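## Task

Take the foam block to the coffee table in the adjoining room and leave it resting there. The robot must not tip over or finish leaning, and the block must stay on the table without the robot holding it.

## Robot and tools

ROBOT. A Hello Robot Stretch 3 with one arm: a two-wheeled base (0.33 m long, 0.34 m wide), a lift sliding on a mast, and a telescoping arm pointing out of the robot's right side, ending in a wrist (yaw, pitch, roll) and a two-finger gripper. The gripper cannot move forward by itself; drive the base for that. Turning in place pivots about the wheel-axle midpoint, 0.05 m behind the front edge. Stowed (arm in, wrist folded) the robot sweeps a 0.28 m radius when turning; an unfolded level wrist reaches past that. Loose objects may occasionally get nudged by outside forces.

FRAMES. Base frame: origin on the floor between the drive wheels, x forward, y left, z up. hand_pose is reported in it, at the closed-fingertip point. Odometry frame is the base frame at scene start; heading is positive leftward, range -3.142 to 3.142.

execute_actions takes {"actions": [...]}, run in order; an empty list just returns the current state with one image per camera (head_camera, nav_camera, wrist_camera). Each action is {"robot": ..., "steps": n, "until": ...}; steps is 1 to 450 control steps at 30 per second (default 1); {"steps": n} alone waits. If any part of a call is invalid or out of range, nothing in it runs.

"robot" is one command, a list of up to 8 commands run sequentially (with {"pause_s": s}, max 15 s, as waits), or {"stop": true}, which brakes everything and clears the queue. A command may contain:
- "base": exactly one of {"translate_m": d}, a relative drive in metres along the heading from where the base is when this command starts, forward positive, |d| at most 1; or {"rotate_rad": d}, a relative in-place turn in radians, counter-clockwise (left) positive, |d| at most 3.2. No sideways motion.
- "joints": absolute targets by name (unnamed joints keep their goals): lift_m 0 to 1.1 (arm height); arm_m 0 to 0.52 (extension); wrist_yaw_rad -1.345 to 4.42 (0 along the arm, positive toward the front, 3.0 folded over the base); wrist_pitch_rad -1.57 to 0.451 (0 level, negative tips fingers down); wrist_roll_rad -2.911 to 2.911; gripper_m -0.089 to 0.179 (larger is wider; actual fingertip gap is about 0.007 m less when nearly shut, 0.025 m less when fully open, zero below 0.007); head_pan_rad -3.953 to 1.73 (0 forward, positive left, -1.57 looks along the arm); head_tilt_rad -1.53 to 0.419 (negative down).
- "contact_limits": {"arm_m": effort %} (1 to 100) so that arm motion halts at that effort; lower is gentler, too low halts immediately. Lasts until arm_m's next command.
Base and joint motions in one command begin together and keep running across later calls and while you think. A new command overrides at once and discards the rest of any older queue. Queued commands advance only when the previous one ended "done" (or "off_target" for gripper or base); otherwise the rest is dropped.

"until" ends an action early. {"robot": {"status": "ended"}} waits until nothing is moving and no queue runs (true at once if the command was refused). Other fields take [op, value] with =, !=, <, <=, >, >= (joint readings, goals, translate_m, rotate_rad, queue_left, refusals) or a status word. {"any": {"status": "ended"}} fires when the first motion or queue ends.

SPEED. Full base speed (0.30 m/s, 1.9 rad/s) only when stowed: lift_m under 0.30, arm_m under 0.03, wrist_yaw_rad over 2.54; otherwise 0.10 m/s and 0.63 rad/s.

SAFE WRIST HANDLING. Fold or unfold the wrist only with lift_m between 0.32 and 0.95, wrist_pitch_rad -0.4 and roll about 0; once folded, lift may drop to 0.25. With yaw below -0.4 keep pitch at -0.5 or lower.

GRIPPING. Close to a value below the object's width (lower squeezes harder; too hard triggers a stall guard that weakens the grip). Release by opening at least 0.02 beyond where the pads touched. Neither the reading nor "done" proves a hold; check the cameras. Retry a squeeze with a different value.

RESULT LINES. base_status shows progress, e.g. moving (translate_m +0.12 of +0.30). joint_goals, joint_status, measured_speeds (units per second), and refusals/queue/queue_left. Statuses: moving, done, off_target (stuck short, may keep pushing), contact_stop (arm or lift hit something and went slack), time_out, stopped, not_commanded, torque_fault (wrist servo off ~10 s, limp, goals refused). Lines starting refused:, dropped:, replaced: explain rejections and how earlier motions ended. on_its_own reports goals the robot changed, slack or off joints, unusual rest efforts, and base tilt of 3 degrees or more. lidar_m: 12 distances in 30 degree sectors counter-clockwise from straight ahead (4th left, 7th behind, 10th right), 0.17 m above the floor, so it sees table legs, not tops. wrist_depth_mm and head_depth_mm: 7x7 median depth grids. base_tilt in degrees (forward, right positive). motor_effort in percent, bracket is peak. zoom_image takes camera and region [x0, y0, x1, y1] in pixels, at most 504 square.

AVOID. Arm pushes on rigid things with the gripper above about 0.45 m, a second push after a contact_stop, driving while gripping or pressing something fixed, and snagging furniture (especially reversing); these can tip the robot. If tilted, reverse the last move in small steps, free the gripper, and lower lift_m to about 0.2. Avoid drops, slams and hard pushes. Lower objects gently onto the table, open, and retract.

FINISHING. Wait until every motion has ended, then call finished_scene with {"scene": n}, the number of the current scene; it is irreversible and reports success and the next task. Replying without a tool call ends everything.

Each tool is called after "Request:" by a JSON object that holds its "op" and its "data".

## Session

Request:
{"op": "execute_actions", "data": {"actions": []}}

Scene clock: 0.00 s.
robot.base_odometry: x=+0.000 y=+0.000 heading=+0.000 (m, m, rad; robot's odometry frame)
robot.turned_by_wheels: +0.000 (rad since the last result)
robot.turned_by_imu: +0.000 (rad since the last result)
robot.base_tilt: forward=-0.2 right=+1.2 (deg)
robot.lidar_m: 1.42 1.55 1.11 0.95 0.79 0.79 0.89 0.98 0.97 1.09 1.95 2.96
robot.head_depth_mm: 1956 2857 2985 2975 3038 3011 2232 / 1952 2963 3113 3110 3109 3092 2224 / 1927 2693 2780 2724 2729 2770 2244 / 1940 2411 2417 2414 2347 2307 1981 / 1935 2111 2082 2089 2090 1957 1084 / 1842 1898 1880 1873 1876 1548 1035 / 1726 1711 1705 1698 1690 1569 1039
robot.base_status: not_commanded
robot.joint_positions: lift_m=+0.591 arm_m=+0.000 wrist_yaw_rad=+3.057 wrist_pitch_rad=-0.621 wrist_roll_rad=-0.019 gripper_m=+0.037 head_pan_rad=+0.000 head_tilt_rad=-0.008
robot.joint_goals: lift_m=+0.591 arm_m=+0.000 wrist_yaw_rad=+3.057 wrist_pitch_rad=-0.621 wrist_roll_rad=-0.019 gripper_m=+0.037 head_pan_rad=+0.000 head_tilt_rad=-0.008
robot.joint_status: lift_m=not_commanded arm_m=not_commanded wrist_yaw_rad=not_commanded wrist_pitch_rad=not_commanded wrist_roll_rad=not_commanded gripper_m=not_commanded head_pan_rad=not_commanded head_tilt_rad=not_commanded
robot.measured_speeds: translate_m=+0.000 rotate_rad=+0.000 lift_m=+0.000 arm_m=+0.000 wrist_yaw_rad=+0.000 wrist_pitch_rad=+0.000 wrist_roll_rad=+0.000 head_pan_rad=+0.000 head_tilt_rad=+0.000
robot: refusals=0 queue=idle queue_left=0
robot.motor_effort: left_wheel=+0 right_wheel=+0 lift_m=+26 arm_m=+1 wrist_yaw_rad=+0 wrist_pitch_rad=+5 wrist_roll_rad=+0 gripper_m=+0 head_pan_rad=+1 head_tilt_rad=+2 (%)
robot.hand_pose: x=-0.0047 y=+0.0485 z=+0.5607 quat_wxyz=(+0.243, +0.675, +0.190, +0.670) (m; robot's base frame)
robot.wrist_depth_mm: 610 676 956 - - - - / 632 759 - - - - - / 684 836 - - - - - / 736 888 - - - - - / 776 873 859 898 871 846 852 / 770 766 756 742 789 748 745 / 661 682 - 689 654 663 658
pictures: head_camera (sideways: a quarter turn clockwise sets it upright), nav_camera (sideways: a quarter turn counterclockwise sets it upright), wrist_camera
Images, in order (width x height): head_camera 896x504, nav_camera 672x504, wrist_camera 644x364.

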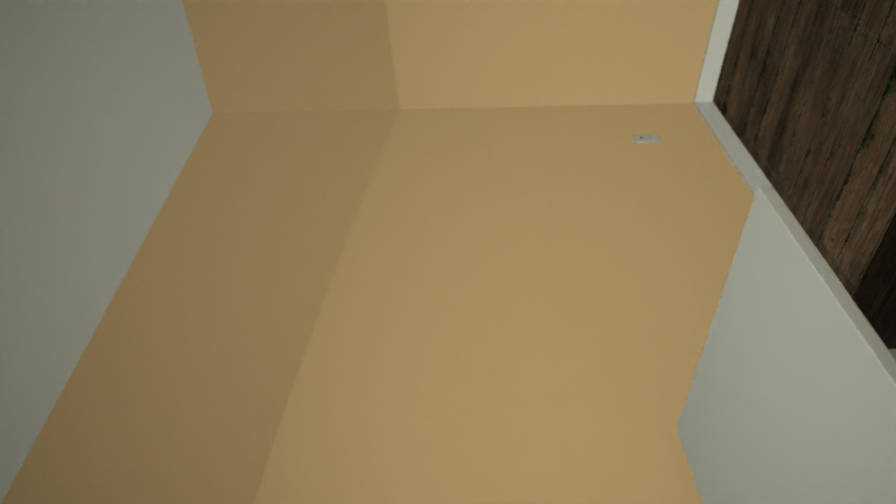

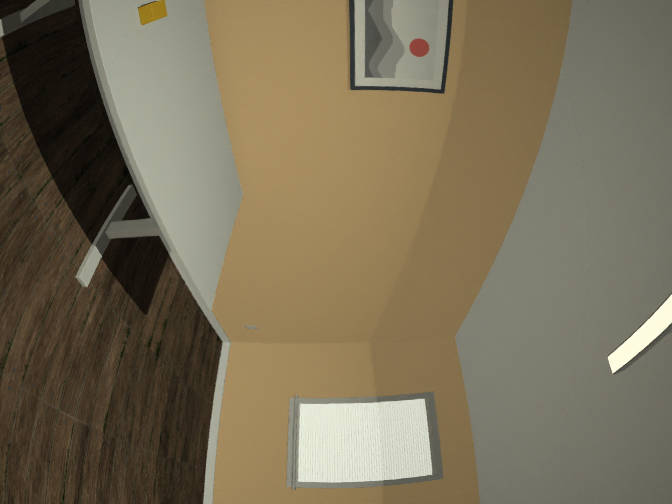

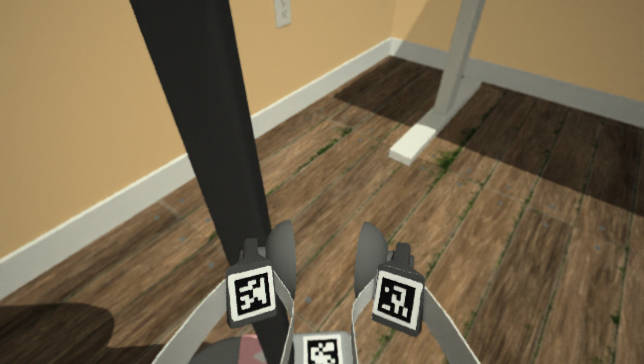

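Request:
{"op": "execute_actions", "data": {"actions": [{"robot":{"joints":{"head_pan_rad":0.9,"head_tilt_rad":-0.6}},"steps":60,"until":{"robot":{"status":"ended"}}}]}}

Scene clock: 3.23 s.
robot.base_odometry: x=+0.000 y=+0.000 heading=+0.000 (m, m, rad; robot's odometry frame)
robot.turned_by_wheels: +0.000 (rad since the last result)
robot.turned_by_imu: +0.001 (rad since the last result)
robot.base_tilt: forward=-0.4 right=+1.4 (deg)
robot.lidar_m: 1.42 1.55 1.11 0.95 0.79 0.79 0.89 0.98 0.97 1.10 1.94 2.97
robot.head_depth_mm: 1286 1427 1452 1035 1757 1463 1253 / 1292 1427 1451 1033 1734 1470 1253 / 1294 1430 1456 1027 1736 1474 1244 / 1293 1438 1456 1029 1754 1475 1242 / 1308 1420 1444 1031 1755 1476 1242 / 1297 1425 1442 1033 1583 1431 1241 / 1305 1445 1551 1028 1743 1459 1243
robot.base_status: not_commanded
robot.joint_positions: lift_m=+0.591 arm_m=+0.000 wrist_yaw_rad=+3.057 wrist_pitch_rad=-0.621 wrist_roll_rad=-0.019 gripper_m=+0.037 head_pan_rad=+0.893 head_tilt_rad=-0.592
robot.joint_goals: lift_m=+0.591 arm_m=+0.000 wrist_yaw_rad=+3.057 wrist_pitch_rad=-0.621 wrist_roll_rad=-0.019 gripper_m=+0.037 head_pan_rad=+0.900 head_tilt_rad=-0.600
robot.joint_status: lift_m=not_commanded arm_m=not_commanded wrist_yaw_rad=not_commanded wrist_pitch_rad=not_commanded wrist_roll_rad=not_commanded gripper_m=not_commanded head_pan_rad=done head_tilt_rad=done
robot.measured_speeds: translate_m=+0.000 rotate_rad=+0.000 lift_m=+0.000 arm_m=+0.000 wrist_yaw_rad=+0.000 wrist_pitch_rad=+0.000 wrist_roll_rad=+0.000 head_pan_rad=+0.000 head_tilt_rad=+0.000
robot: refusals=0 queue=done queue_left=0
robot.motor_effort: left_wheel=+0(1) right_wheel=+0(1) lift_m=+25(25) arm_m=+0(0) wrist_yaw_rad=+0(0) wrist_pitch_rad=+5(5) wrist_roll_rad=+0(0) gripper_m=+0(0) head_pan_rad=+4(52) head_tilt_rad=-4(36) (%)
robot.hand_pose: x=-0.0047 y=+0.0485 z=+0.5607 quat_wxyz=(+0.243, +0.675, +0.190, +0.670) (m; robot's base frame)
robot.wrist_depth_mm: 608 699 951 - - - - / 649 755 - - - - - / 669 861 - - - - - / 735 913 - - - - - / 754 851 861 866 845 872 835 / 750 755 758 756 756 743 749 / 666 661 - 686 647 683 648
pictures: head_camera (sideways: a quarter turn clockwise sets it upright), nav_camera (sideways: a quarter turn counterclockwise sets it upright), wrist_camera
camera_calibration (this result's frames):
head_camera: T_world_to_cam=[[-0.379309, -0.417312, -0.825818, 1.09602], [-0.748426, 0.663162, 0.00864475, -0.00664543], [0.544044, 0.621342, -0.563871, 0.688903], [0, 0, 0, 1]] pos_world=[0.0359625, 0.0337438, 1.29362]
nav_camera: T_world_to_cam=[[0.355522, 0.425573, 0.832161, -1.03379], [0.786727, -0.616958, -0.0205943, 0.0737052], [0.504644, 0.662005, -0.554152, 0.678663], [0, 0, 0, 1]] pos_world=[-0.0329333, 0.036149, 1.23788]
wrist_camera: T_world_to_cam=[[0.999706, -0.021926, 0.0103915, 0.00536925], [-0.00727828, -0.679534, -0.733608, 0.485897], [0.0231465, 0.733317, -0.679493, 0.506724], [0, 0, 0, 1]] pos_world=[-0.0135601, -0.0412875, 0.700718]
Images, in order (width x height): head_camera 896x504, nav_camera 672x504, wrist_camera 644x364.

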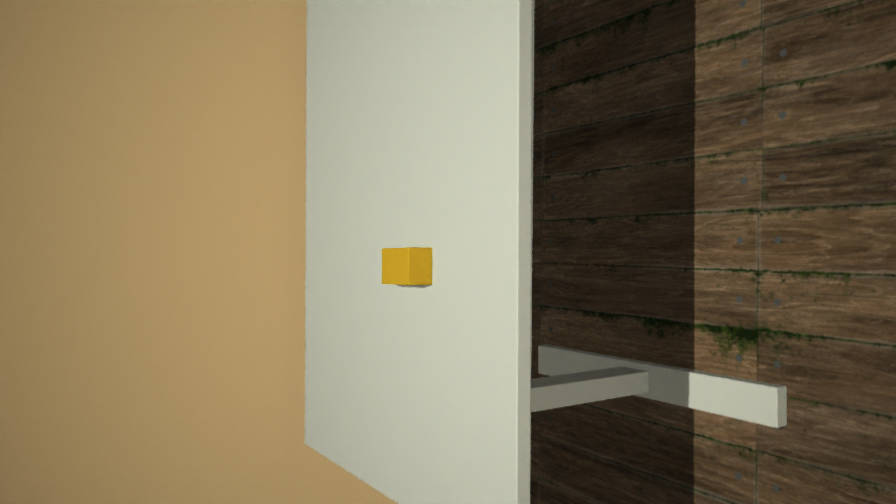

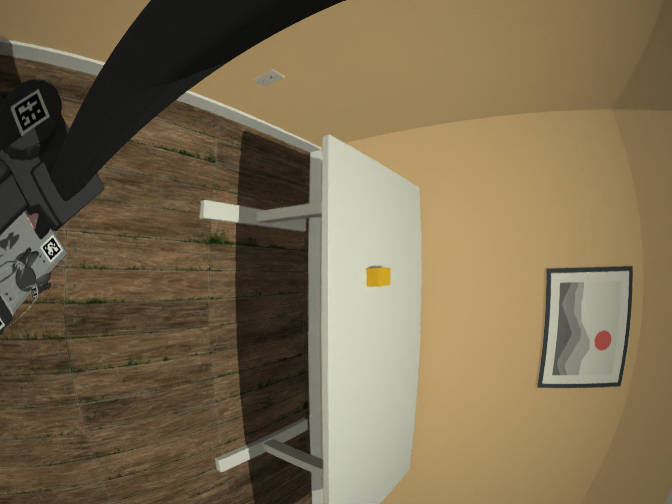

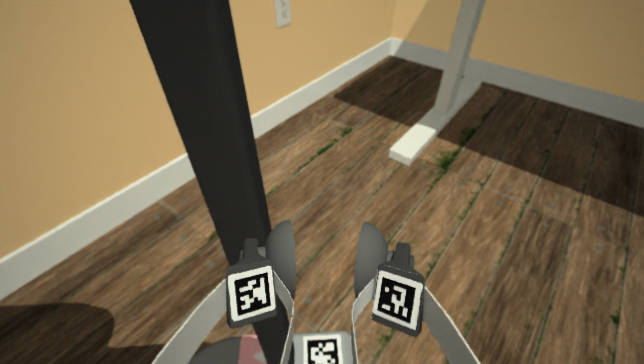

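Request:
{"op": "execute_actions", "data": {"actions": [{"robot":{"joints":{"head_pan_rad":-1.3,"head_tilt_rad":-0.4}},"steps":90,"until":{"robot":{"status":"ended"}}}]}}

Scene clock: 10.40 s.
robot.base_odometry: x=+0.000 y=+0.000 heading=+0.000 (m, m, rad; robot's odometry frame)
robot.turned_by_wheels: +0.000 (rad since the last result)
robot.turned_by_imu: +0.001 (rad since the last result)
robot.base_tilt: forward=-0.2 right=+1.3 (deg)
robot.lidar_m: 1.43 1.55 1.11 0.94 0.79 0.79 0.89 0.97 0.97 1.10 1.95 2.97
robot.head_depth_mm: 1033 1075 1138 1205 1270 1348 1366 / 1137 1208 1273 1360 1438 1553 1402 / 1278 1350 1447 1541 1648 1670 1399 / 1571 1673 1821 1981 2080 1724 1401 / 1825 1978 2152 2411 2261 1751 1407 / 2041 2223 2422 2755 2274 1727 1403 / 2447 2710 2884 3010 2280 1746 1401
robot.base_status: not_commanded
robot.joint_positions: lift_m=+0.591 arm_m=+0.000 wrist_yaw_rad=+3.057 wrist_pitch_rad=-0.621 wrist_roll_rad=-0.019 gripper_m=+0.037 head_pan_rad=-1.293 head_tilt_rad=-0.409
robot.joint_goals: lift_m=+0.591 arm_m=+0.000 wrist_yaw_rad=+3.057 wrist_pitch_rad=-0.621 wrist_roll_rad=-0.019 gripper_m=+0.037 head_pan_rad=-1.300 head_tilt_rad=-0.400
robot.joint_status: lift_m=not_commanded arm_m=not_commanded wrist_yaw_rad=not_commanded wrist_pitch_rad=not_commanded wrist_roll_rad=not_commanded gripper_m=not_commanded head_pan_rad=done head_tilt_rad=done
robot.measured_speeds: translate_m=+0.000 rotate_rad=+0.000 lift_m=+0.000 arm_m=+0.000 wrist_yaw_rad=+0.000 wrist_pitch_rad=+0.000 wrist_roll_rad=+0.000 head_pan_rad=+0.000 head_tilt_rad=+0.000
robot: refusals=0 queue=done queue_left=0
robot.motor_effort: left_wheel=-1(0) right_wheel=+0(1) lift_m=+25(25) arm_m=+1(0) wrist_yaw_rad=+0(1) wrist_pitch_rad=+5(5) wrist_roll_rad=+0(0) gripper_m=-1(0) head_pan_rad=-4(51) head_tilt_rad=+5(23) (%)
robot.hand_pose: x=-0.0047 y=+0.0485 z=+0.5607 quat_wxyz=(+0.243, +0.675, +0.190, +0.670) (m; robot's base frame)
robot.wrist_depth_mm: 615 703 937 - - - - / 630 755 - - - - - / 691 833 - - - - - / 712 905 - - - - - / 775 845 861 872 859 856 877 / 751 761 763 757 761 739 753 / 675 665 - 692 632 661 659
pictures: head_camera (sideways: a quarter turn clockwise sets it upright), nav_camera (sideways: a quarter turn counterclockwise sets it upright), wrist_camera
camera_calibration (this result's frames):
head_camera: T_world_to_cam=[[-0.0782371, 0.396692, -0.914612, 1.20999], [0.972754, 0.231212, 0.0170722, -0.0281193], [0.218242, -0.888356, -0.403973, 0.482837], [0, 0, 0, 1]] pos_world=[0.0166442, -0.0445601, 1.3022]
nav_camera: T_world_to_cam=[[0.0984263, -0.381048, 0.919301, -1.14588], [-0.956776, -0.290277, -0.0178804, 0.080812], [0.273665, -0.877805, -0.393148, 0.470576], [0, 0, 0, 1]] pos_world=[0.0613234, -0.000102981, 1.23986]
wrist_camera: T_world_to_cam=[[0.999706, -0.0219261, 0.0103914, 0.00536932], [-0.00727842, -0.679534, -0.733608, 0.485897], [0.0231465, 0.733317, -0.679493, 0.506724], [0, 0, 0, 1]] pos_world=[-0.01356, -0.0412875, 0.700718]
Images, in order (width x height): head_camera 896x504, nav_camera 672x504, wrist_camera 644x364.

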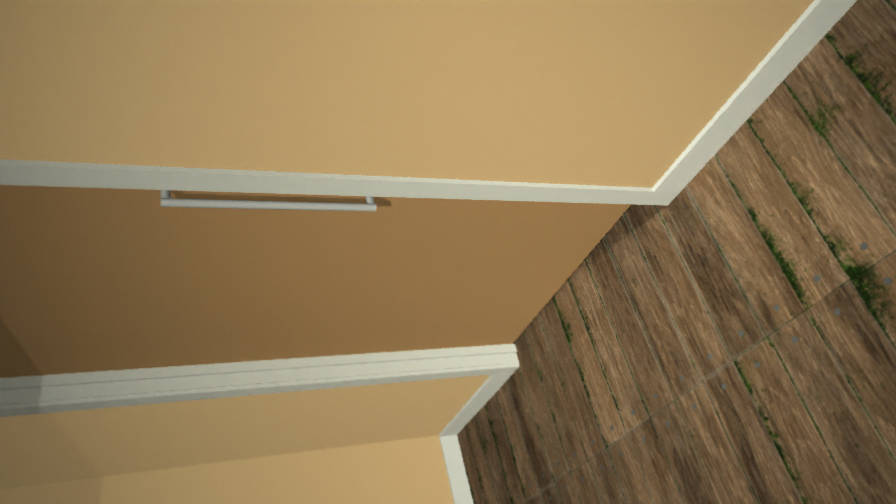

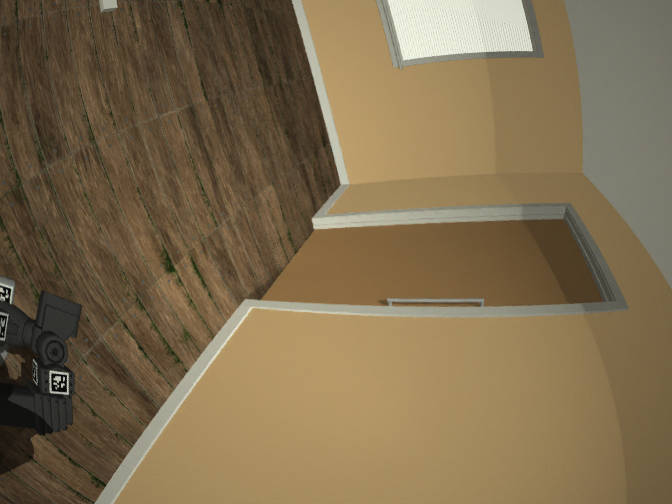

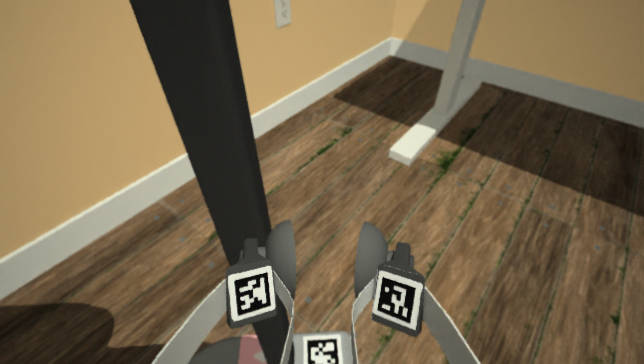

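Request:
{"op": "zoom_image", "data": {"camera": "head_camera", "region": [300, 150, 700, 450]}}

Request:
{"op": "zoom_image", "data": {"camera": "nav_camera", "region": [440, 160, 672, 340]}}

Region (300, 150, 700, 450) of head_camera's 896x504 image, scaled by 1.260, with more detail than that image has; it fills the top 378 rows of this view, and the rest is white.

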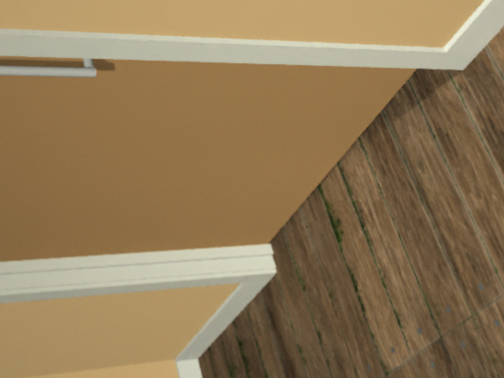

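Region (440, 160, 672, 340) of nav_camera's 672x504 image, scaled by 2.172, with more detail than that image has; it fills the top 391 rows of this view, and the rest is white.

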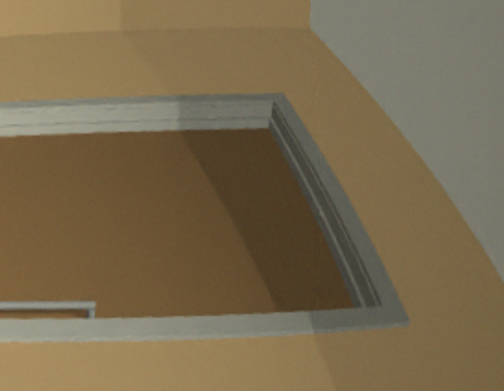

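Request:
{"op": "execute_actions", "data": {"actions": [{"robot":{"base":{"rotate_rad":0.852},"joints":{"lift_m":0.84,"wrist_pitch_rad":-0.4,"wrist_roll_rad":0,"head_pan_rad":-1.57,"head_tilt_rad":-0.75}},"steps":150,"until":{"robot":{"base_status":["!=","moving"]}}},{"robot":{"base":{"translate_m":0.25},"joints":{"wrist_yaw_rad":0,"gripper_m":0.14}},"steps":150,"until":{"robot":{"base_status":["!=","moving"]}}},{"robot":{"base":{"rotate_rad":1.571}},"steps":200,"until":{"robot":{"status":"ended"}}}]}}

Scene clock: 36.40 s.
robot.base_odometry: x=+0.165 y=+0.188 heading=+2.423 (m, m, rad; robot's odometry frame)
robot.turned_by_wheels: +2.423 (rad since the last result)
robot.turned_by_imu: +2.436 (rad since the last result)
robot.base_tilt: forward=-0.2 right=+1.3 (deg)
robot.lidar_m: 0.79 0.82 1.13 1.22 1.27 1.87 2.97 1.24 1.34 1.30 0.87 0.82
robot.head_depth_mm: 1125 1272 1077 851 1473 1438 - / 1115 1273 1077 845 1471 - - / 1109 1254 1079 845 752 - - / 1108 1250 1070 847 752 - 1155 / 1107 1254 1065 843 750 1344 1160 / 1105 1238 1065 843 1308 1321 1169 / 1108 1241 1060 837 746 1325 1160
robot.base_status: done (rotate_rad +1.5709 of +1.5710)
robot.joint_positions: lift_m=+0.840 arm_m=+0.000 wrist_yaw_rad=+0.002 wrist_pitch_rad=-0.419 wrist_roll_rad=-0.004 gripper_m=+0.140 head_pan_rad=-1.563 head_tilt_rad=-0.741
robot.joint_goals: lift_m=+0.840 arm_m=+0.000 wrist_yaw_rad=+0.000 wrist_pitch_rad=-0.400 wrist_roll_rad=+0.000 gripper_m=+0.140 head_pan_rad=-1.570 head_tilt_rad=-0.750
robot.joint_status: lift_m=done arm_m=not_commanded wrist_yaw_rad=done wrist_pitch_rad=done wrist_roll_rad=done gripper_m=done head_pan_rad=done head_tilt_rad=done
robot.measured_speeds: translate_m=+0.000 rotate_rad=+0.000 lift_m=+0.000 arm_m=+0.000 wrist_yaw_rad=+0.000 wrist_pitch_rad=+0.000 wrist_roll_rad=+0.000 head_pan_rad=+0.000 head_tilt_rad=+0.000
robot: refusals=0 queue=done queue_left=0
robot.motor_effort: left_wheel=-4(9) right_wheel=+4(9) lift_m=+31(32) arm_m=+0(0) wrist_yaw_rad=-2(3) wrist_pitch_rad=+7(8) wrist_roll_rad=+2(3) gripper_m=+1(80) head_pan_rad=-4(35) head_tilt_rad=-5(28) (%)
robot.hand_pose: x=-0.0211 y=-0.3695 z=+0.8522 quat_wxyz=(+0.693, +0.148, -0.690, -0.146) (m; robot's base frame)
robot.wrist_depth_mm: 893 945 995 936 944 929 891 / 903 - - 998 971 956 931 / 893 641 647 599 643 634 626 / 481 479 470 472 465 465 467 / 381 396 370 376 374 374 376 / 912 - 920 - - - - / 881 - - - - 980 972
pictures: head_camera (sideways: a quarter turn clockwise sets it upright), nav_camera (sideways: a quarter turn counterclockwise sets it upright), wrist_camera
camera_calibration (this result's frames):
head_camera: T_world_to_cam=[[0.0283866, 0.679229, -0.733377, 0.973033], [0.999197, -0.0400434, 0.00158874, -0.00811882], [-0.0282878, -0.732833, -0.67982, 0.843227], [0, 0, 0, 1]] pos_world=[0.00434428, -0.043292, 1.28686]
nav_camera: T_world_to_cam=[[-0.00473746, -0.671591, 0.740907, -0.91264], [-0.999598, -0.0175401, -0.0222907, 0.0868062], [0.0279659, -0.740715, -0.671238, 0.833885], [0, 0, 0, 1]] pos_world=[0.0591274, 0.00627276, 1.23785]
wrist_camera: T_world_to_cam=[[-0.998424, -0.0553864, 0.00899382, -0.0438037], [-0.0363997, 0.517319, -0.855018, 0.960628], [0.0427037, -0.853998, -0.51852, 0.2884], [0, 0, 0, 1]] pos_world=[-0.021084, -0.253084, 0.97129]
Images, in order (width x height): head_camera 896x504, nav_camera 672x504, wrist_camera 644x364.

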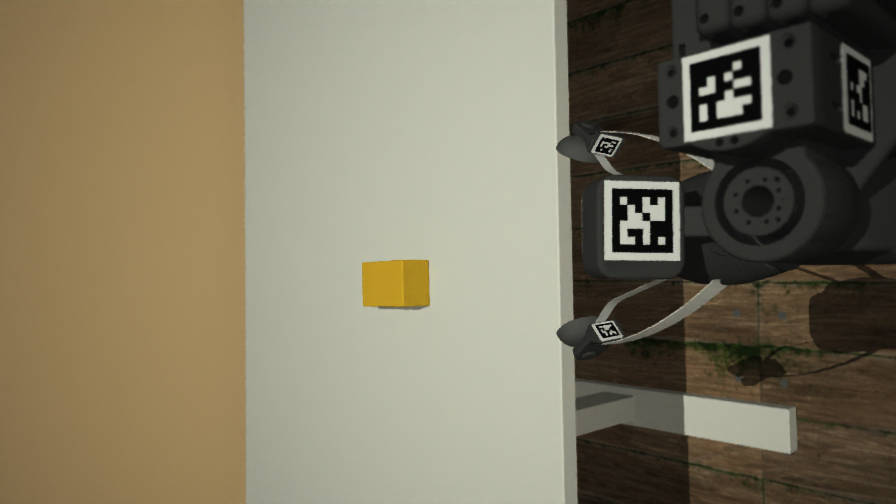

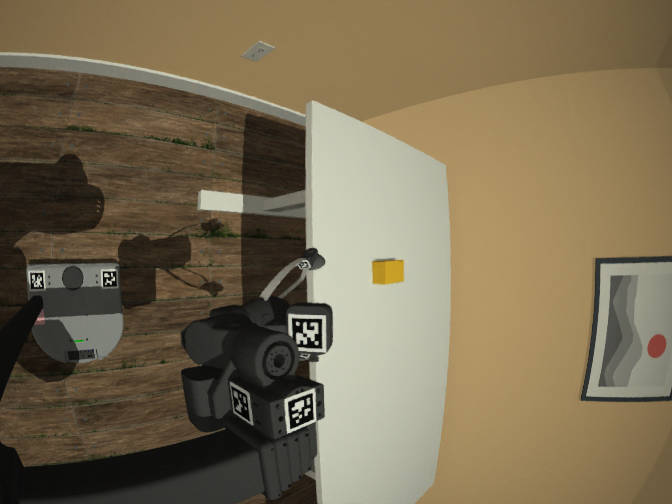

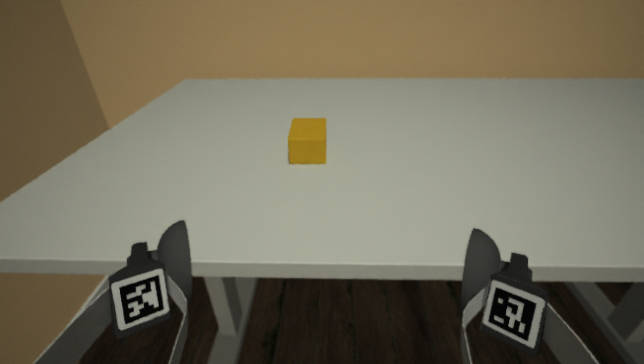

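Request:
{"op": "execute_actions", "data": {"actions": [{"robot":{"base":{"translate_m":0.044},"joints":{"arm_m":0.37,"lift_m":0.78}},"steps":200,"until":{"robot":{"status":"ended"}}}]}}

Scene clock: 43.33 s.
robot.base_odometry: x=+0.132 y=+0.217 heading=+2.423 (m, m, rad; robot's odometry frame)
robot.turned_by_wheels: +0.000 (rad since the last result)
robot.turned_by_imu: +0.002 (rad since the last result)
robot.base_tilt: forward=-0.2 right=+1.3 (deg)
robot.lidar_m: 0.74 0.77 1.07 1.22 1.27 1.86 3.00 1.28 1.34 0.87 0.86 0.77
robot.head_depth_mm: 1118 1266 1081 851 754 - - / 1120 1265 1119 - 1508 1312 1162 / 1114 1266 1166 797 1465 1342 1171 / 1102 1255 1159 796 1467 1341 1165 / 1105 1252 1074 843 1472 1329 1167 / 1104 1243 1073 838 1313 1306 1158 / 1099 1251 1069 839 749 1339 1163
robot.base_status: done (translate_m +0.0440 of +0.0440)
robot.joint_positions: lift_m=+0.780 arm_m=+0.370 wrist_yaw_rad=+0.001 wrist_pitch_rad=-0.419 wrist_roll_rad=-0.004 gripper_m=+0.140 head_pan_rad=-1.563 head_tilt_rad=-0.741
robot.joint_goals: lift_m=+0.780 arm_m=+0.370 wrist_yaw_rad=+0.000 wrist_pitch_rad=-0.400 wrist_roll_rad=+0.000 gripper_m=+0.140 head_pan_rad=-1.570 head_tilt_rad=-0.750
robot.joint_status: lift_m=done arm_m=done wrist_yaw_rad=done wrist_pitch_rad=done wrist_roll_rad=done gripper_m=done head_pan_rad=done head_tilt_rad=done
robot.measured_speeds: translate_m=+0.000 rotate_rad=+0.000 lift_m=+0.000 arm_m=+0.000 wrist_yaw_rad=+0.000 wrist_pitch_rad=+0.000 wrist_roll_rad=+0.000 head_pan_rad=+0.000 head_tilt_rad=+0.000
robot: refusals=0 queue=done queue_left=0
robot.motor_effort: left_wheel=-3(6) right_wheel=+4(9) lift_m=+20(30) arm_m=+3(3) wrist_yaw_rad=-1(1) wrist_pitch_rad=+7(7) wrist_roll_rad=+2(2) gripper_m=-1(1) head_pan_rad=-4(4) head_tilt_rad=-4(5) (%)
robot.hand_pose: x=-0.0212 y=-0.7389 z=+0.7927 quat_wxyz=(+0.693, +0.148, -0.690, -0.147) (m; robot's base frame)
robot.wrist_depth_mm: 629 618 621 595 614 596 598 / 679 657 662 647 657 645 630 / 701 492 476 480 481 476 465 / 366 357 362 352 353 352 351 / 289 301 283 218 283 286 277 / 238 - 238 180 226 - 234 / 208 196 201 153 189 193 199
pictures: head_camera (sideways: a quarter turn clockwise sets it upright), nav_camera (sideways: a quarter turn counterclockwise sets it upright), wrist_camera
camera_calibration (this result's frames):
head_camera: T_world_to_cam=[[0.0284613, 0.679257, -0.733348, 0.972994], [0.999192, -0.0401537, 0.00158669, -0.00811613], [-0.0283689, -0.732801, -0.679851, 0.843269], [0, 0, 0, 1]] pos_world=[0.0043395, -0.0432912, 1.28685]
nav_camera: T_world_to_cam=[[-0.00481136, -0.671622, 0.740878, -0.912602], [-0.9996, -0.0174288, -0.0222911, 0.0868068], [0.0278839, -0.740689, -0.671269, 0.833926], [0, 0, 0, 1]] pos_world=[0.0591281, 0.00626965, 1.23785]
wrist_camera: T_world_to_cam=[[-0.998464, -0.0547362, 0.00854512, -0.0629919], [-0.0356715, 0.517201, -0.85512, 1.10085], [0.0423865, -0.854112, -0.518359, -0.0581192], [0, 0, 0, 1]] pos_world=[-0.0211628, -0.622448, 0.911769]
Images, in order (width x height): head_camera 896x504, nav_camera 672x504, wrist_camera 644x364.

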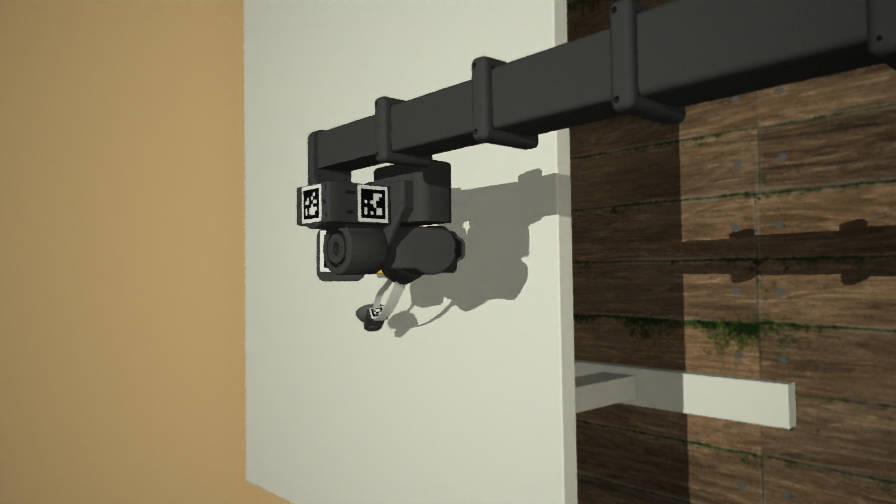

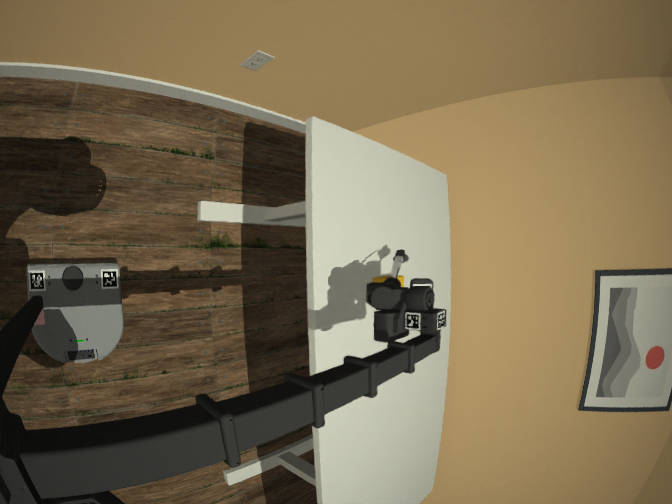

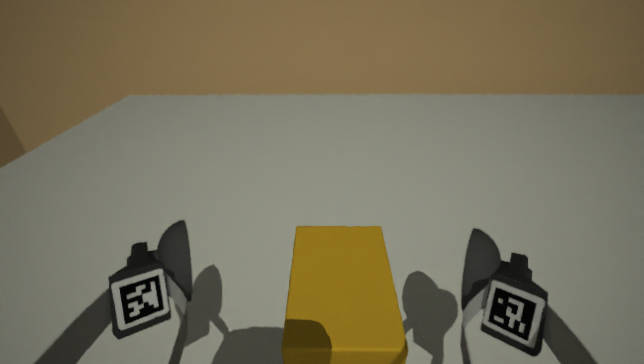

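Request:
{"op": "execute_actions", "data": {"actions": [{"robot":{"joints":{"arm_m":0.378,"lift_m":0.738}},"steps":100,"until":{"robot":{"status":"ended"}}}]}}

Scene clock: 47.43 s.
robot.base_odometry: x=+0.132 y=+0.217 heading=+2.423 (m, m, rad; robot's odometry frame)
robot.turned_by_wheels: +0.000 (rad since the last result)
robot.turned_by_imu: +0.001 (rad since the last result)
robot.base_tilt: forward=-0.2 right=+1.3 (deg)
robot.lidar_m: 0.74 0.77 1.07 1.22 1.27 1.87 3.00 1.28 1.34 0.87 0.86 0.77
robot.head_depth_mm: 1126 1268 1071 847 1473 1380 - / 1116 1266 1076 875 - 1324 1155 / 1118 1261 1121 793 1459 1337 1171 / 1111 1257 1108 793 1467 1336 1166 / 1112 1258 1060 843 1468 1336 1168 / 1108 1253 1067 842 1320 1301 1168 / 1101 1237 1052 836 748 1339 1167
robot.base_status: done (translate_m +0.0440 of +0.0440)
robot.joint_positions: lift_m=+0.738 arm_m=+0.378 wrist_yaw_rad=+0.001 wrist_pitch_rad=-0.419 wrist_roll_rad=-0.004 gripper_m=+0.140 head_pan_rad=-1.563 head_tilt_rad=-0.741
robot.joint_goals: lift_m=+0.738 arm_m=+0.378 wrist_yaw_rad=+0.000 wrist_pitch_rad=-0.400 wrist_roll_rad=+0.000 gripper_m=+0.140 head_pan_rad=-1.570 head_tilt_rad=-0.750
robot.joint_status: lift_m=done arm_m=done wrist_yaw_rad=done wrist_pitch_rad=done wrist_roll_rad=done gripper_m=done head_pan_rad=done head_tilt_rad=done
robot.measured_speeds: translate_m=+0.000 rotate_rad=+0.000 lift_m=+0.000 arm_m=+0.000 wrist_yaw_rad=+0.000 wrist_pitch_rad=+0.000 wrist_roll_rad=+0.000 head_pan_rad=+0.000 head_tilt_rad=+0.000
robot: refusals=0 queue=done queue_left=0
robot.motor_effort: left_wheel=-4(3) right_wheel=+4(4) lift_m=+20(21) arm_m=+3(3) wrist_yaw_rad=-1(2) wrist_pitch_rad=+7(7) wrist_roll_rad=+2(2) gripper_m=+0(1) head_pan_rad=-4(4) head_tilt_rad=-5(5) (%)
robot.hand_pose: x=-0.0212 y=-0.7469 z=+0.7507 quat_wxyz=(+0.693, +0.148, -0.690, -0.147) (m; robot's base frame)
robot.wrist_depth_mm: 617 610 618 600 598 594 580 / 679 600 580 574 581 565 560 / 392 384 376 375 373 374 362 / 282 284 280 195 276 276 270 / 225 232 223 155 204 224 217 / 185 - 184 128 136 - 180 / - 153 157 130 137 151 154
pictures: head_camera (sideways: a quarter turn clockwise sets it upright), nav_camera (sideways: a quarter turn counterclockwise sets it upright), wrist_camera
camera_calibration (this result's frames):
head_camera: T_world_to_cam=[[0.028461, 0.679257, -0.733348, 0.972994], [0.999192, -0.0401533, 0.0015867, -0.00811614], [-0.0283685, -0.732801, -0.679851, 0.843268], [0, 0, 0, 1]] pos_world=[0.00433952, -0.0432912, 1.28685]
nav_camera: T_world_to_cam=[[-0.00481104, -0.671622, 0.740878, -0.912602], [-0.9996, -0.0174293, -0.0222911, 0.0868068], [0.0278842, -0.740689, -0.671269, 0.833926], [0, 0, 0, 1]] pos_world=[0.0591281, 0.00626966, 1.23785]
wrist_camera: T_world_to_cam=[[-0.998464, -0.0547362, 0.00854508, -0.0630711], [-0.0356715, 0.517201, -0.85512, 1.06908], [0.0423865, -0.854112, -0.518359, -0.0867246], [0, 0, 0, 1]] pos_world=[-0.0211628, -0.630452, 0.869774]
Images, in order (width x height): head_camera 896x504, nav_camera 672x504, wrist_camera 644x364.

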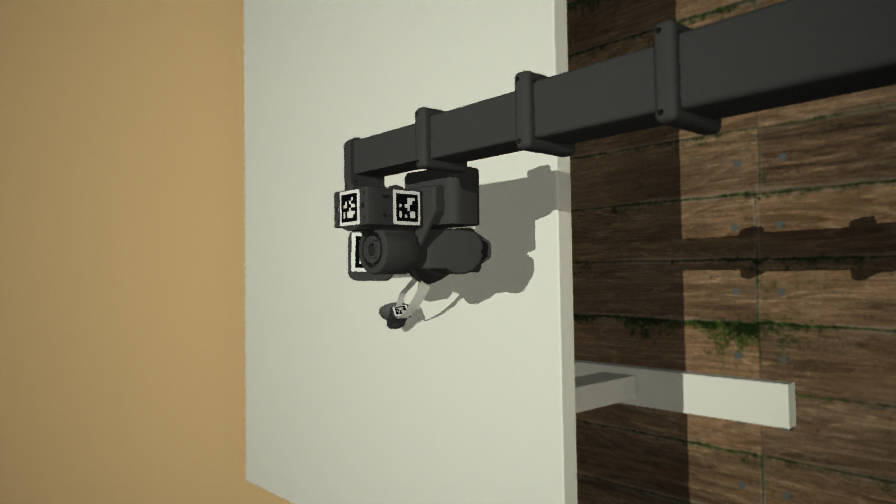

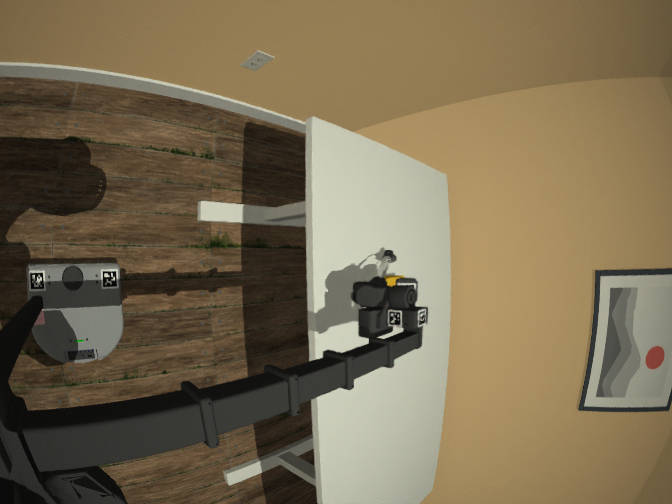

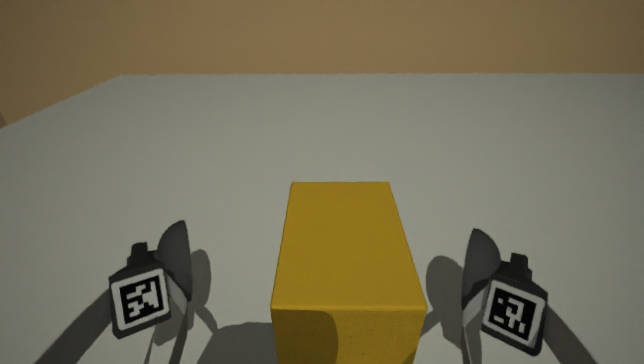

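Request:
{"op": "execute_actions", "data": {"actions": [{"robot":{"base":{"translate_m":-0.006},"joints":{"lift_m":0.734,"gripper_m":0.02}},"steps":100,"until":{"robot":{"status":"ended"}}}]}}

Scene clock: 50.07 s.
robot.base_odometry: x=+0.136 y=+0.213 heading=+2.423 (m, m, rad; robot's odometry frame)
robot.turned_by_wheels: +0.000 (rad since the last result)
robot.turned_by_imu: +0.001 (rad since the last result)
robot.base_tilt: forward=-0.1 right=+1.4 (deg)
robot.lidar_m: 0.75 0.78 1.07 1.22 1.27 1.86 3.00 1.27 1.34 0.89 0.86 0.77
robot.head_depth_mm: 1125 1261 1076 847 1473 1371 - / 1120 1267 1078 871 - 1305 1162 / 1113 1262 1113 798 1472 1340 1165 / 1116 1260 1112 794 1473 1351 1171 / 1105 1255 1071 840 1470 1337 1165 / 1109 1248 1064 838 1306 1306 1156 / 1104 1240 1059 838 747 1333 1171
robot.base_status: done (translate_m -0.0060 of -0.0060)
robot.joint_positions: lift_m=+0.734 arm_m=+0.378 wrist_yaw_rad=+0.001 wrist_pitch_rad=-0.419 wrist_roll_rad=-0.004 gripper_m=+0.021 head_pan_rad=-1.563 head_tilt_rad=-0.741
robot.joint_goals: lift_m=+0.734 arm_m=+0.378 wrist_yaw_rad=+0.000 wrist_pitch_rad=-0.400 wrist_roll_rad=+0.000 gripper_m=+0.020 head_pan_rad=-1.570 head_tilt_rad=-0.750
robot.joint_status: lift_m=done arm_m=done wrist_yaw_rad=done wrist_pitch_rad=done wrist_roll_rad=done gripper_m=done head_pan_rad=done head_tilt_rad=done
robot.measured_speeds: translate_m=+0.000 rotate_rad=+0.000 lift_m=+0.000 arm_m=+0.000 wrist_yaw_rad=+0.000 wrist_pitch_rad=+0.000 wrist_roll_rad=+0.000 head_pan_rad=+0.000 head_tilt_rad=+0.000
robot: refusals=0 queue=done queue_left=0
robot.motor_effort: left_wheel=-3(9) right_wheel=+4(7) lift_m=+20(21) arm_m=+3(2) wrist_yaw_rad=-2(1) wrist_pitch_rad=+7(7) wrist_roll_rad=+2(2) gripper_m=-17(91) head_pan_rad=-4(4) head_tilt_rad=-5(5) (%)
robot.hand_pose: x=-0.0212 y=-0.7469 z=+0.7468 quat_wxyz=(+0.693, +0.148, -0.690, -0.146) (m; robot's base frame)
robot.wrist_depth_mm: 635 618 620 600 600 595 594 / 662 572 568 564 558 555 546 / 376 368 372 365 368 361 362 / 277 274 274 186 271 267 268 / 218 217 221 148 210 212 212 / 179 181 128 123 123 177 176 / 153 153 148 132 143 151 150
pictures: head_camera (sideways: a quarter turn clockwise sets it upright), nav_camera (sideways: a quarter turn counterclockwise sets it upright), wrist_camera
camera_calibration (this result's frames):
head_camera: T_world_to_cam=[[0.0284612, 0.679257, -0.733348, 0.972994], [0.999192, -0.0401536, 0.00158669, -0.00811613], [-0.0283688, -0.732801, -0.679851, 0.843269], [0, 0, 0, 1]] pos_world=[0.0043395, -0.0432912, 1.28685]
nav_camera: T_world_to_cam=[[-0.00481128, -0.671622, 0.740878, -0.912602], [-0.9996, -0.017429, -0.0222911, 0.0868068], [0.027884, -0.740689, -0.671269, 0.833926], [0, 0, 0, 1]] pos_world=[0.0591281, 0.00626966, 1.23785]
wrist_camera: T_world_to_cam=[[-0.998465, -0.0547298, 0.00855956, -0.0630462], [-0.0356697, 0.516982, -0.855253, 1.06566], [0.0423827, -0.854245, -0.51814, -0.0890588], [0, 0, 0, 1]] pos_world=[-0.0211632, -0.630454, 0.865802]
Images, in order (width x height): head_camera 896x504, nav_camera 672x504, wrist_camera 644x364.

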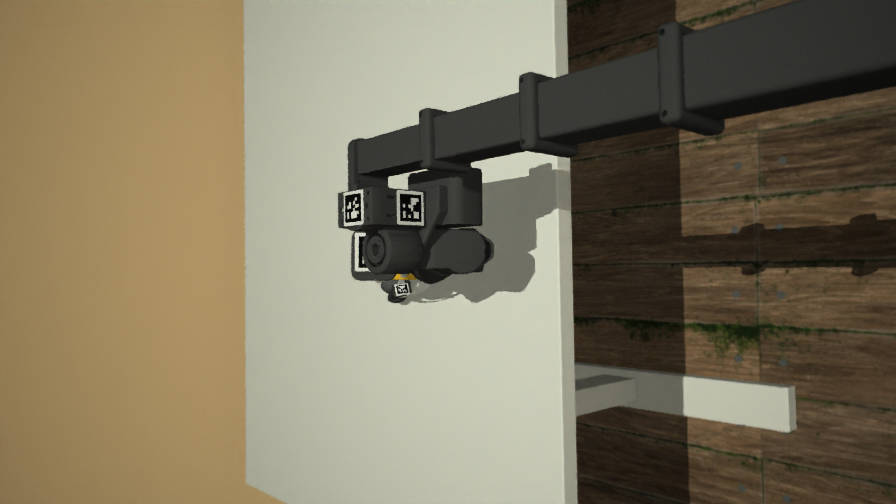

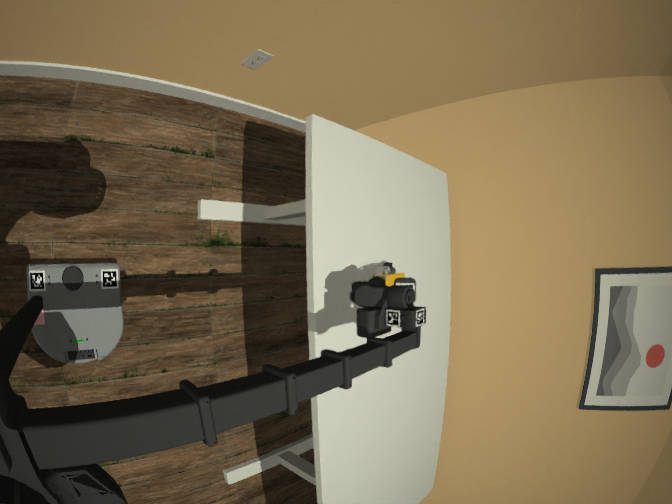

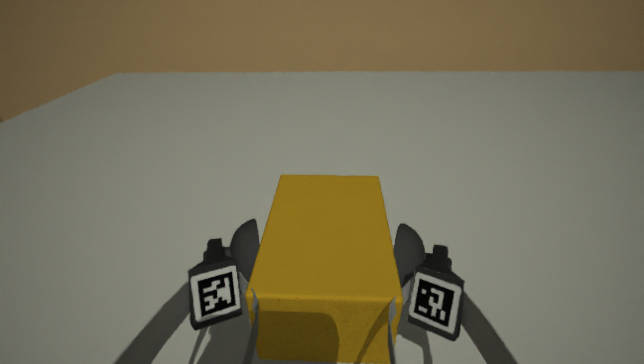

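Request:
{"op": "execute_actions", "data": {"actions": [{"robot":{"joints":{"lift_m":0.79}},"steps":60,"until":{"robot":{"lift_m":[">",0.77]}}},{"robot":{"base":{"rotate_rad":-0.466},"joints":{"arm_m":0.0,"wrist_yaw_rad":2.9,"head_pan_rad":-1.2,"head_tilt_rad":-1.3}},"steps":200,"until":{"robot":{"status":"ended"}}}]}}

Scene clock: 60.50 s.
robot.base_odometry: x=+0.136 y=+0.213 heading=+1.957 (m, m, rad; robot's odometry frame)
robot.turned_by_wheels: -0.466 (rad since the last result)
robot.turned_by_imu: -0.466 (rad since the last result)
robot.base_tilt: forward=-0.2 right=+1.4 (deg)
robot.lidar_m: 0.76 0.75 0.79 1.15 1.23 1.29 1.99 3.00 1.28 1.33 0.87 1.00
robot.head_depth_mm: 701 1491 1416 - 1253 1204 - / 693 1485 1417 - 1255 1196 1128 / 690 1466 1433 - - - 1117 / 689 1464 1404 1292 - - - / 682 1450 1395 1316 1242 1180 402 / 683 1448 1381 1305 1234 1186 391 / 679 1161 1372 1303 1234 1171 1108
robot.base_status: done (rotate_rad -0.4659 of -0.4660)
robot.joint_positions: lift_m=+0.790 arm_m=+0.001 wrist_yaw_rad=+2.898 wrist_pitch_rad=-0.419 wrist_roll_rad=-0.002 gripper_m=+0.021 head_pan_rad=-1.207 head_tilt_rad=-1.284
robot.joint_goals: lift_m=+0.790 arm_m=+0.000 wrist_yaw_rad=+2.900 wrist_pitch_rad=-0.400 wrist_roll_rad=+0.000 gripper_m=+0.020 head_pan_rad=-1.200 head_tilt_rad=-1.300
robot.joint_status: lift_m=done arm_m=done wrist_yaw_rad=done wrist_pitch_rad=done wrist_roll_rad=done gripper_m=done head_pan_rad=done head_tilt_rad=done
robot.measured_speeds: translate_m=+0.000 rotate_rad=+0.000 lift_m=+0.000 arm_m=+0.000 wrist_yaw_rad=+0.000 wrist_pitch_rad=+0.000 wrist_roll_rad=+0.000 head_pan_rad=+0.000 head_tilt_rad=+0.000
robot: refusals=0 queue=done queue_left=0
robot.motor_effort: left_wheel=+2(8) right_wheel=-4(8) lift_m=+31(31) arm_m=-2(2) wrist_yaw_rad=+1(2) wrist_pitch_rad=+7(7) wrist_roll_rad=+2(2) gripper_m=-17(16) head_pan_rad=+5(37) head_tilt_rad=-7(40) (%)
robot.hand_pose: x=+0.0329 y=+0.0721 z=+0.8023 quat_wxyz=(+0.230, +0.703, +0.062, +0.670) (m; robot's base frame)
robot.wrist_depth_mm: - - - - 828 663 561 / - - - - 870 717 574 / 955 - - - 938 738 601 / - - - 189 970 752 620 / - - - 149 961 821 661 / - - 128 123 123 863 703 / 985 - 914 131 898 875 746
pictures: head_camera (sideways: a quarter turn clockwise sets it upright), nav_camera (sideways: a quarter turn counterclockwise sets it upright), wrist_camera
camera_calibration (this result's frames):
head_camera: T_world_to_cam=[[-0.310528, 0.909502, -0.276367, 0.379757], [0.948251, 0.316661, -0.0233572, 0.024661], [0.0662712, -0.269319, -0.960768, 1.20782], [0, 0, 0, 1]] pos_world=[0.014497, -0.027911, 1.26596]
nav_camera: T_world_to_cam=[[0.331798, -0.898739, 0.286668, -0.322951], [-0.935311, -0.353001, -0.0241458, 0.0888124], [0.122895, -0.260112, -0.957726, 1.20569], [0, 0, 0, 1]] pos_world=[0.0420483, 0.0547172, 1.24945]
wrist_camera: T_world_to_cam=[[0.981751, -0.190027, 0.00742696, -0.0192087], [-0.0922306, -0.509923, -0.855261, 0.767552], [0.16631, 0.838968, -0.518144, 0.510904], [0, 0, 0, 1]] pos_world=[0.00468145, -0.0408893, 0.921322]
Images, in order (width x height): head_camera 896x504, nav_camera 672x504, wrist_camera 644x364.

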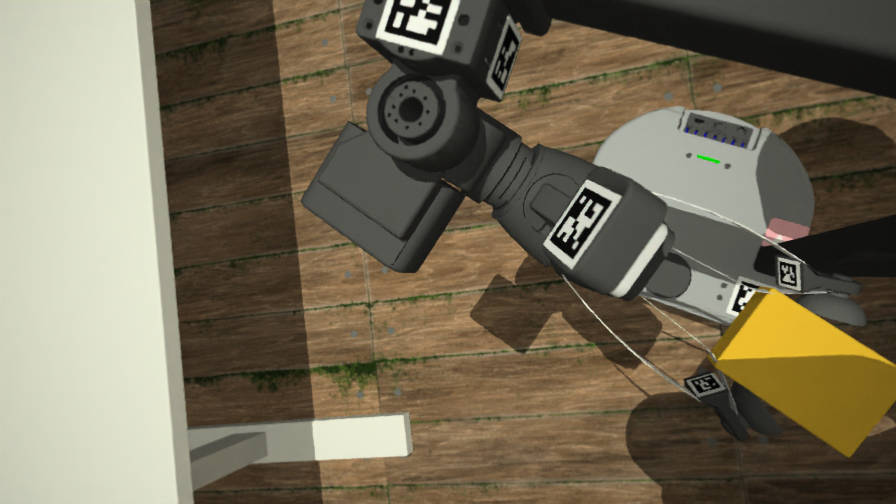

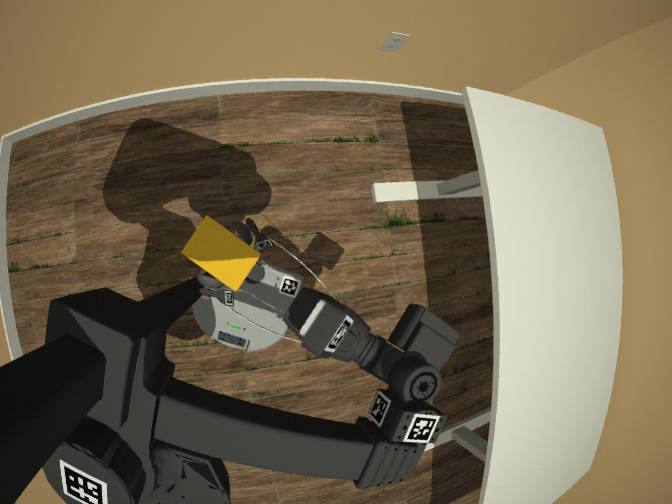

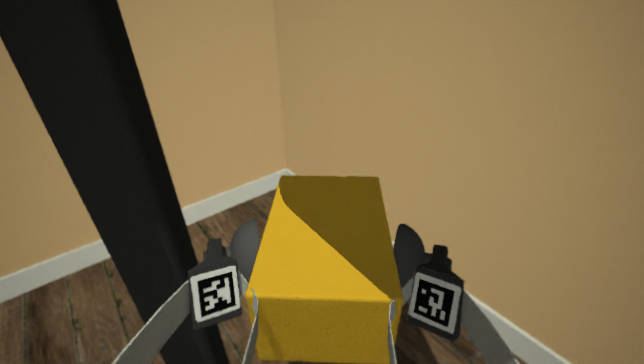

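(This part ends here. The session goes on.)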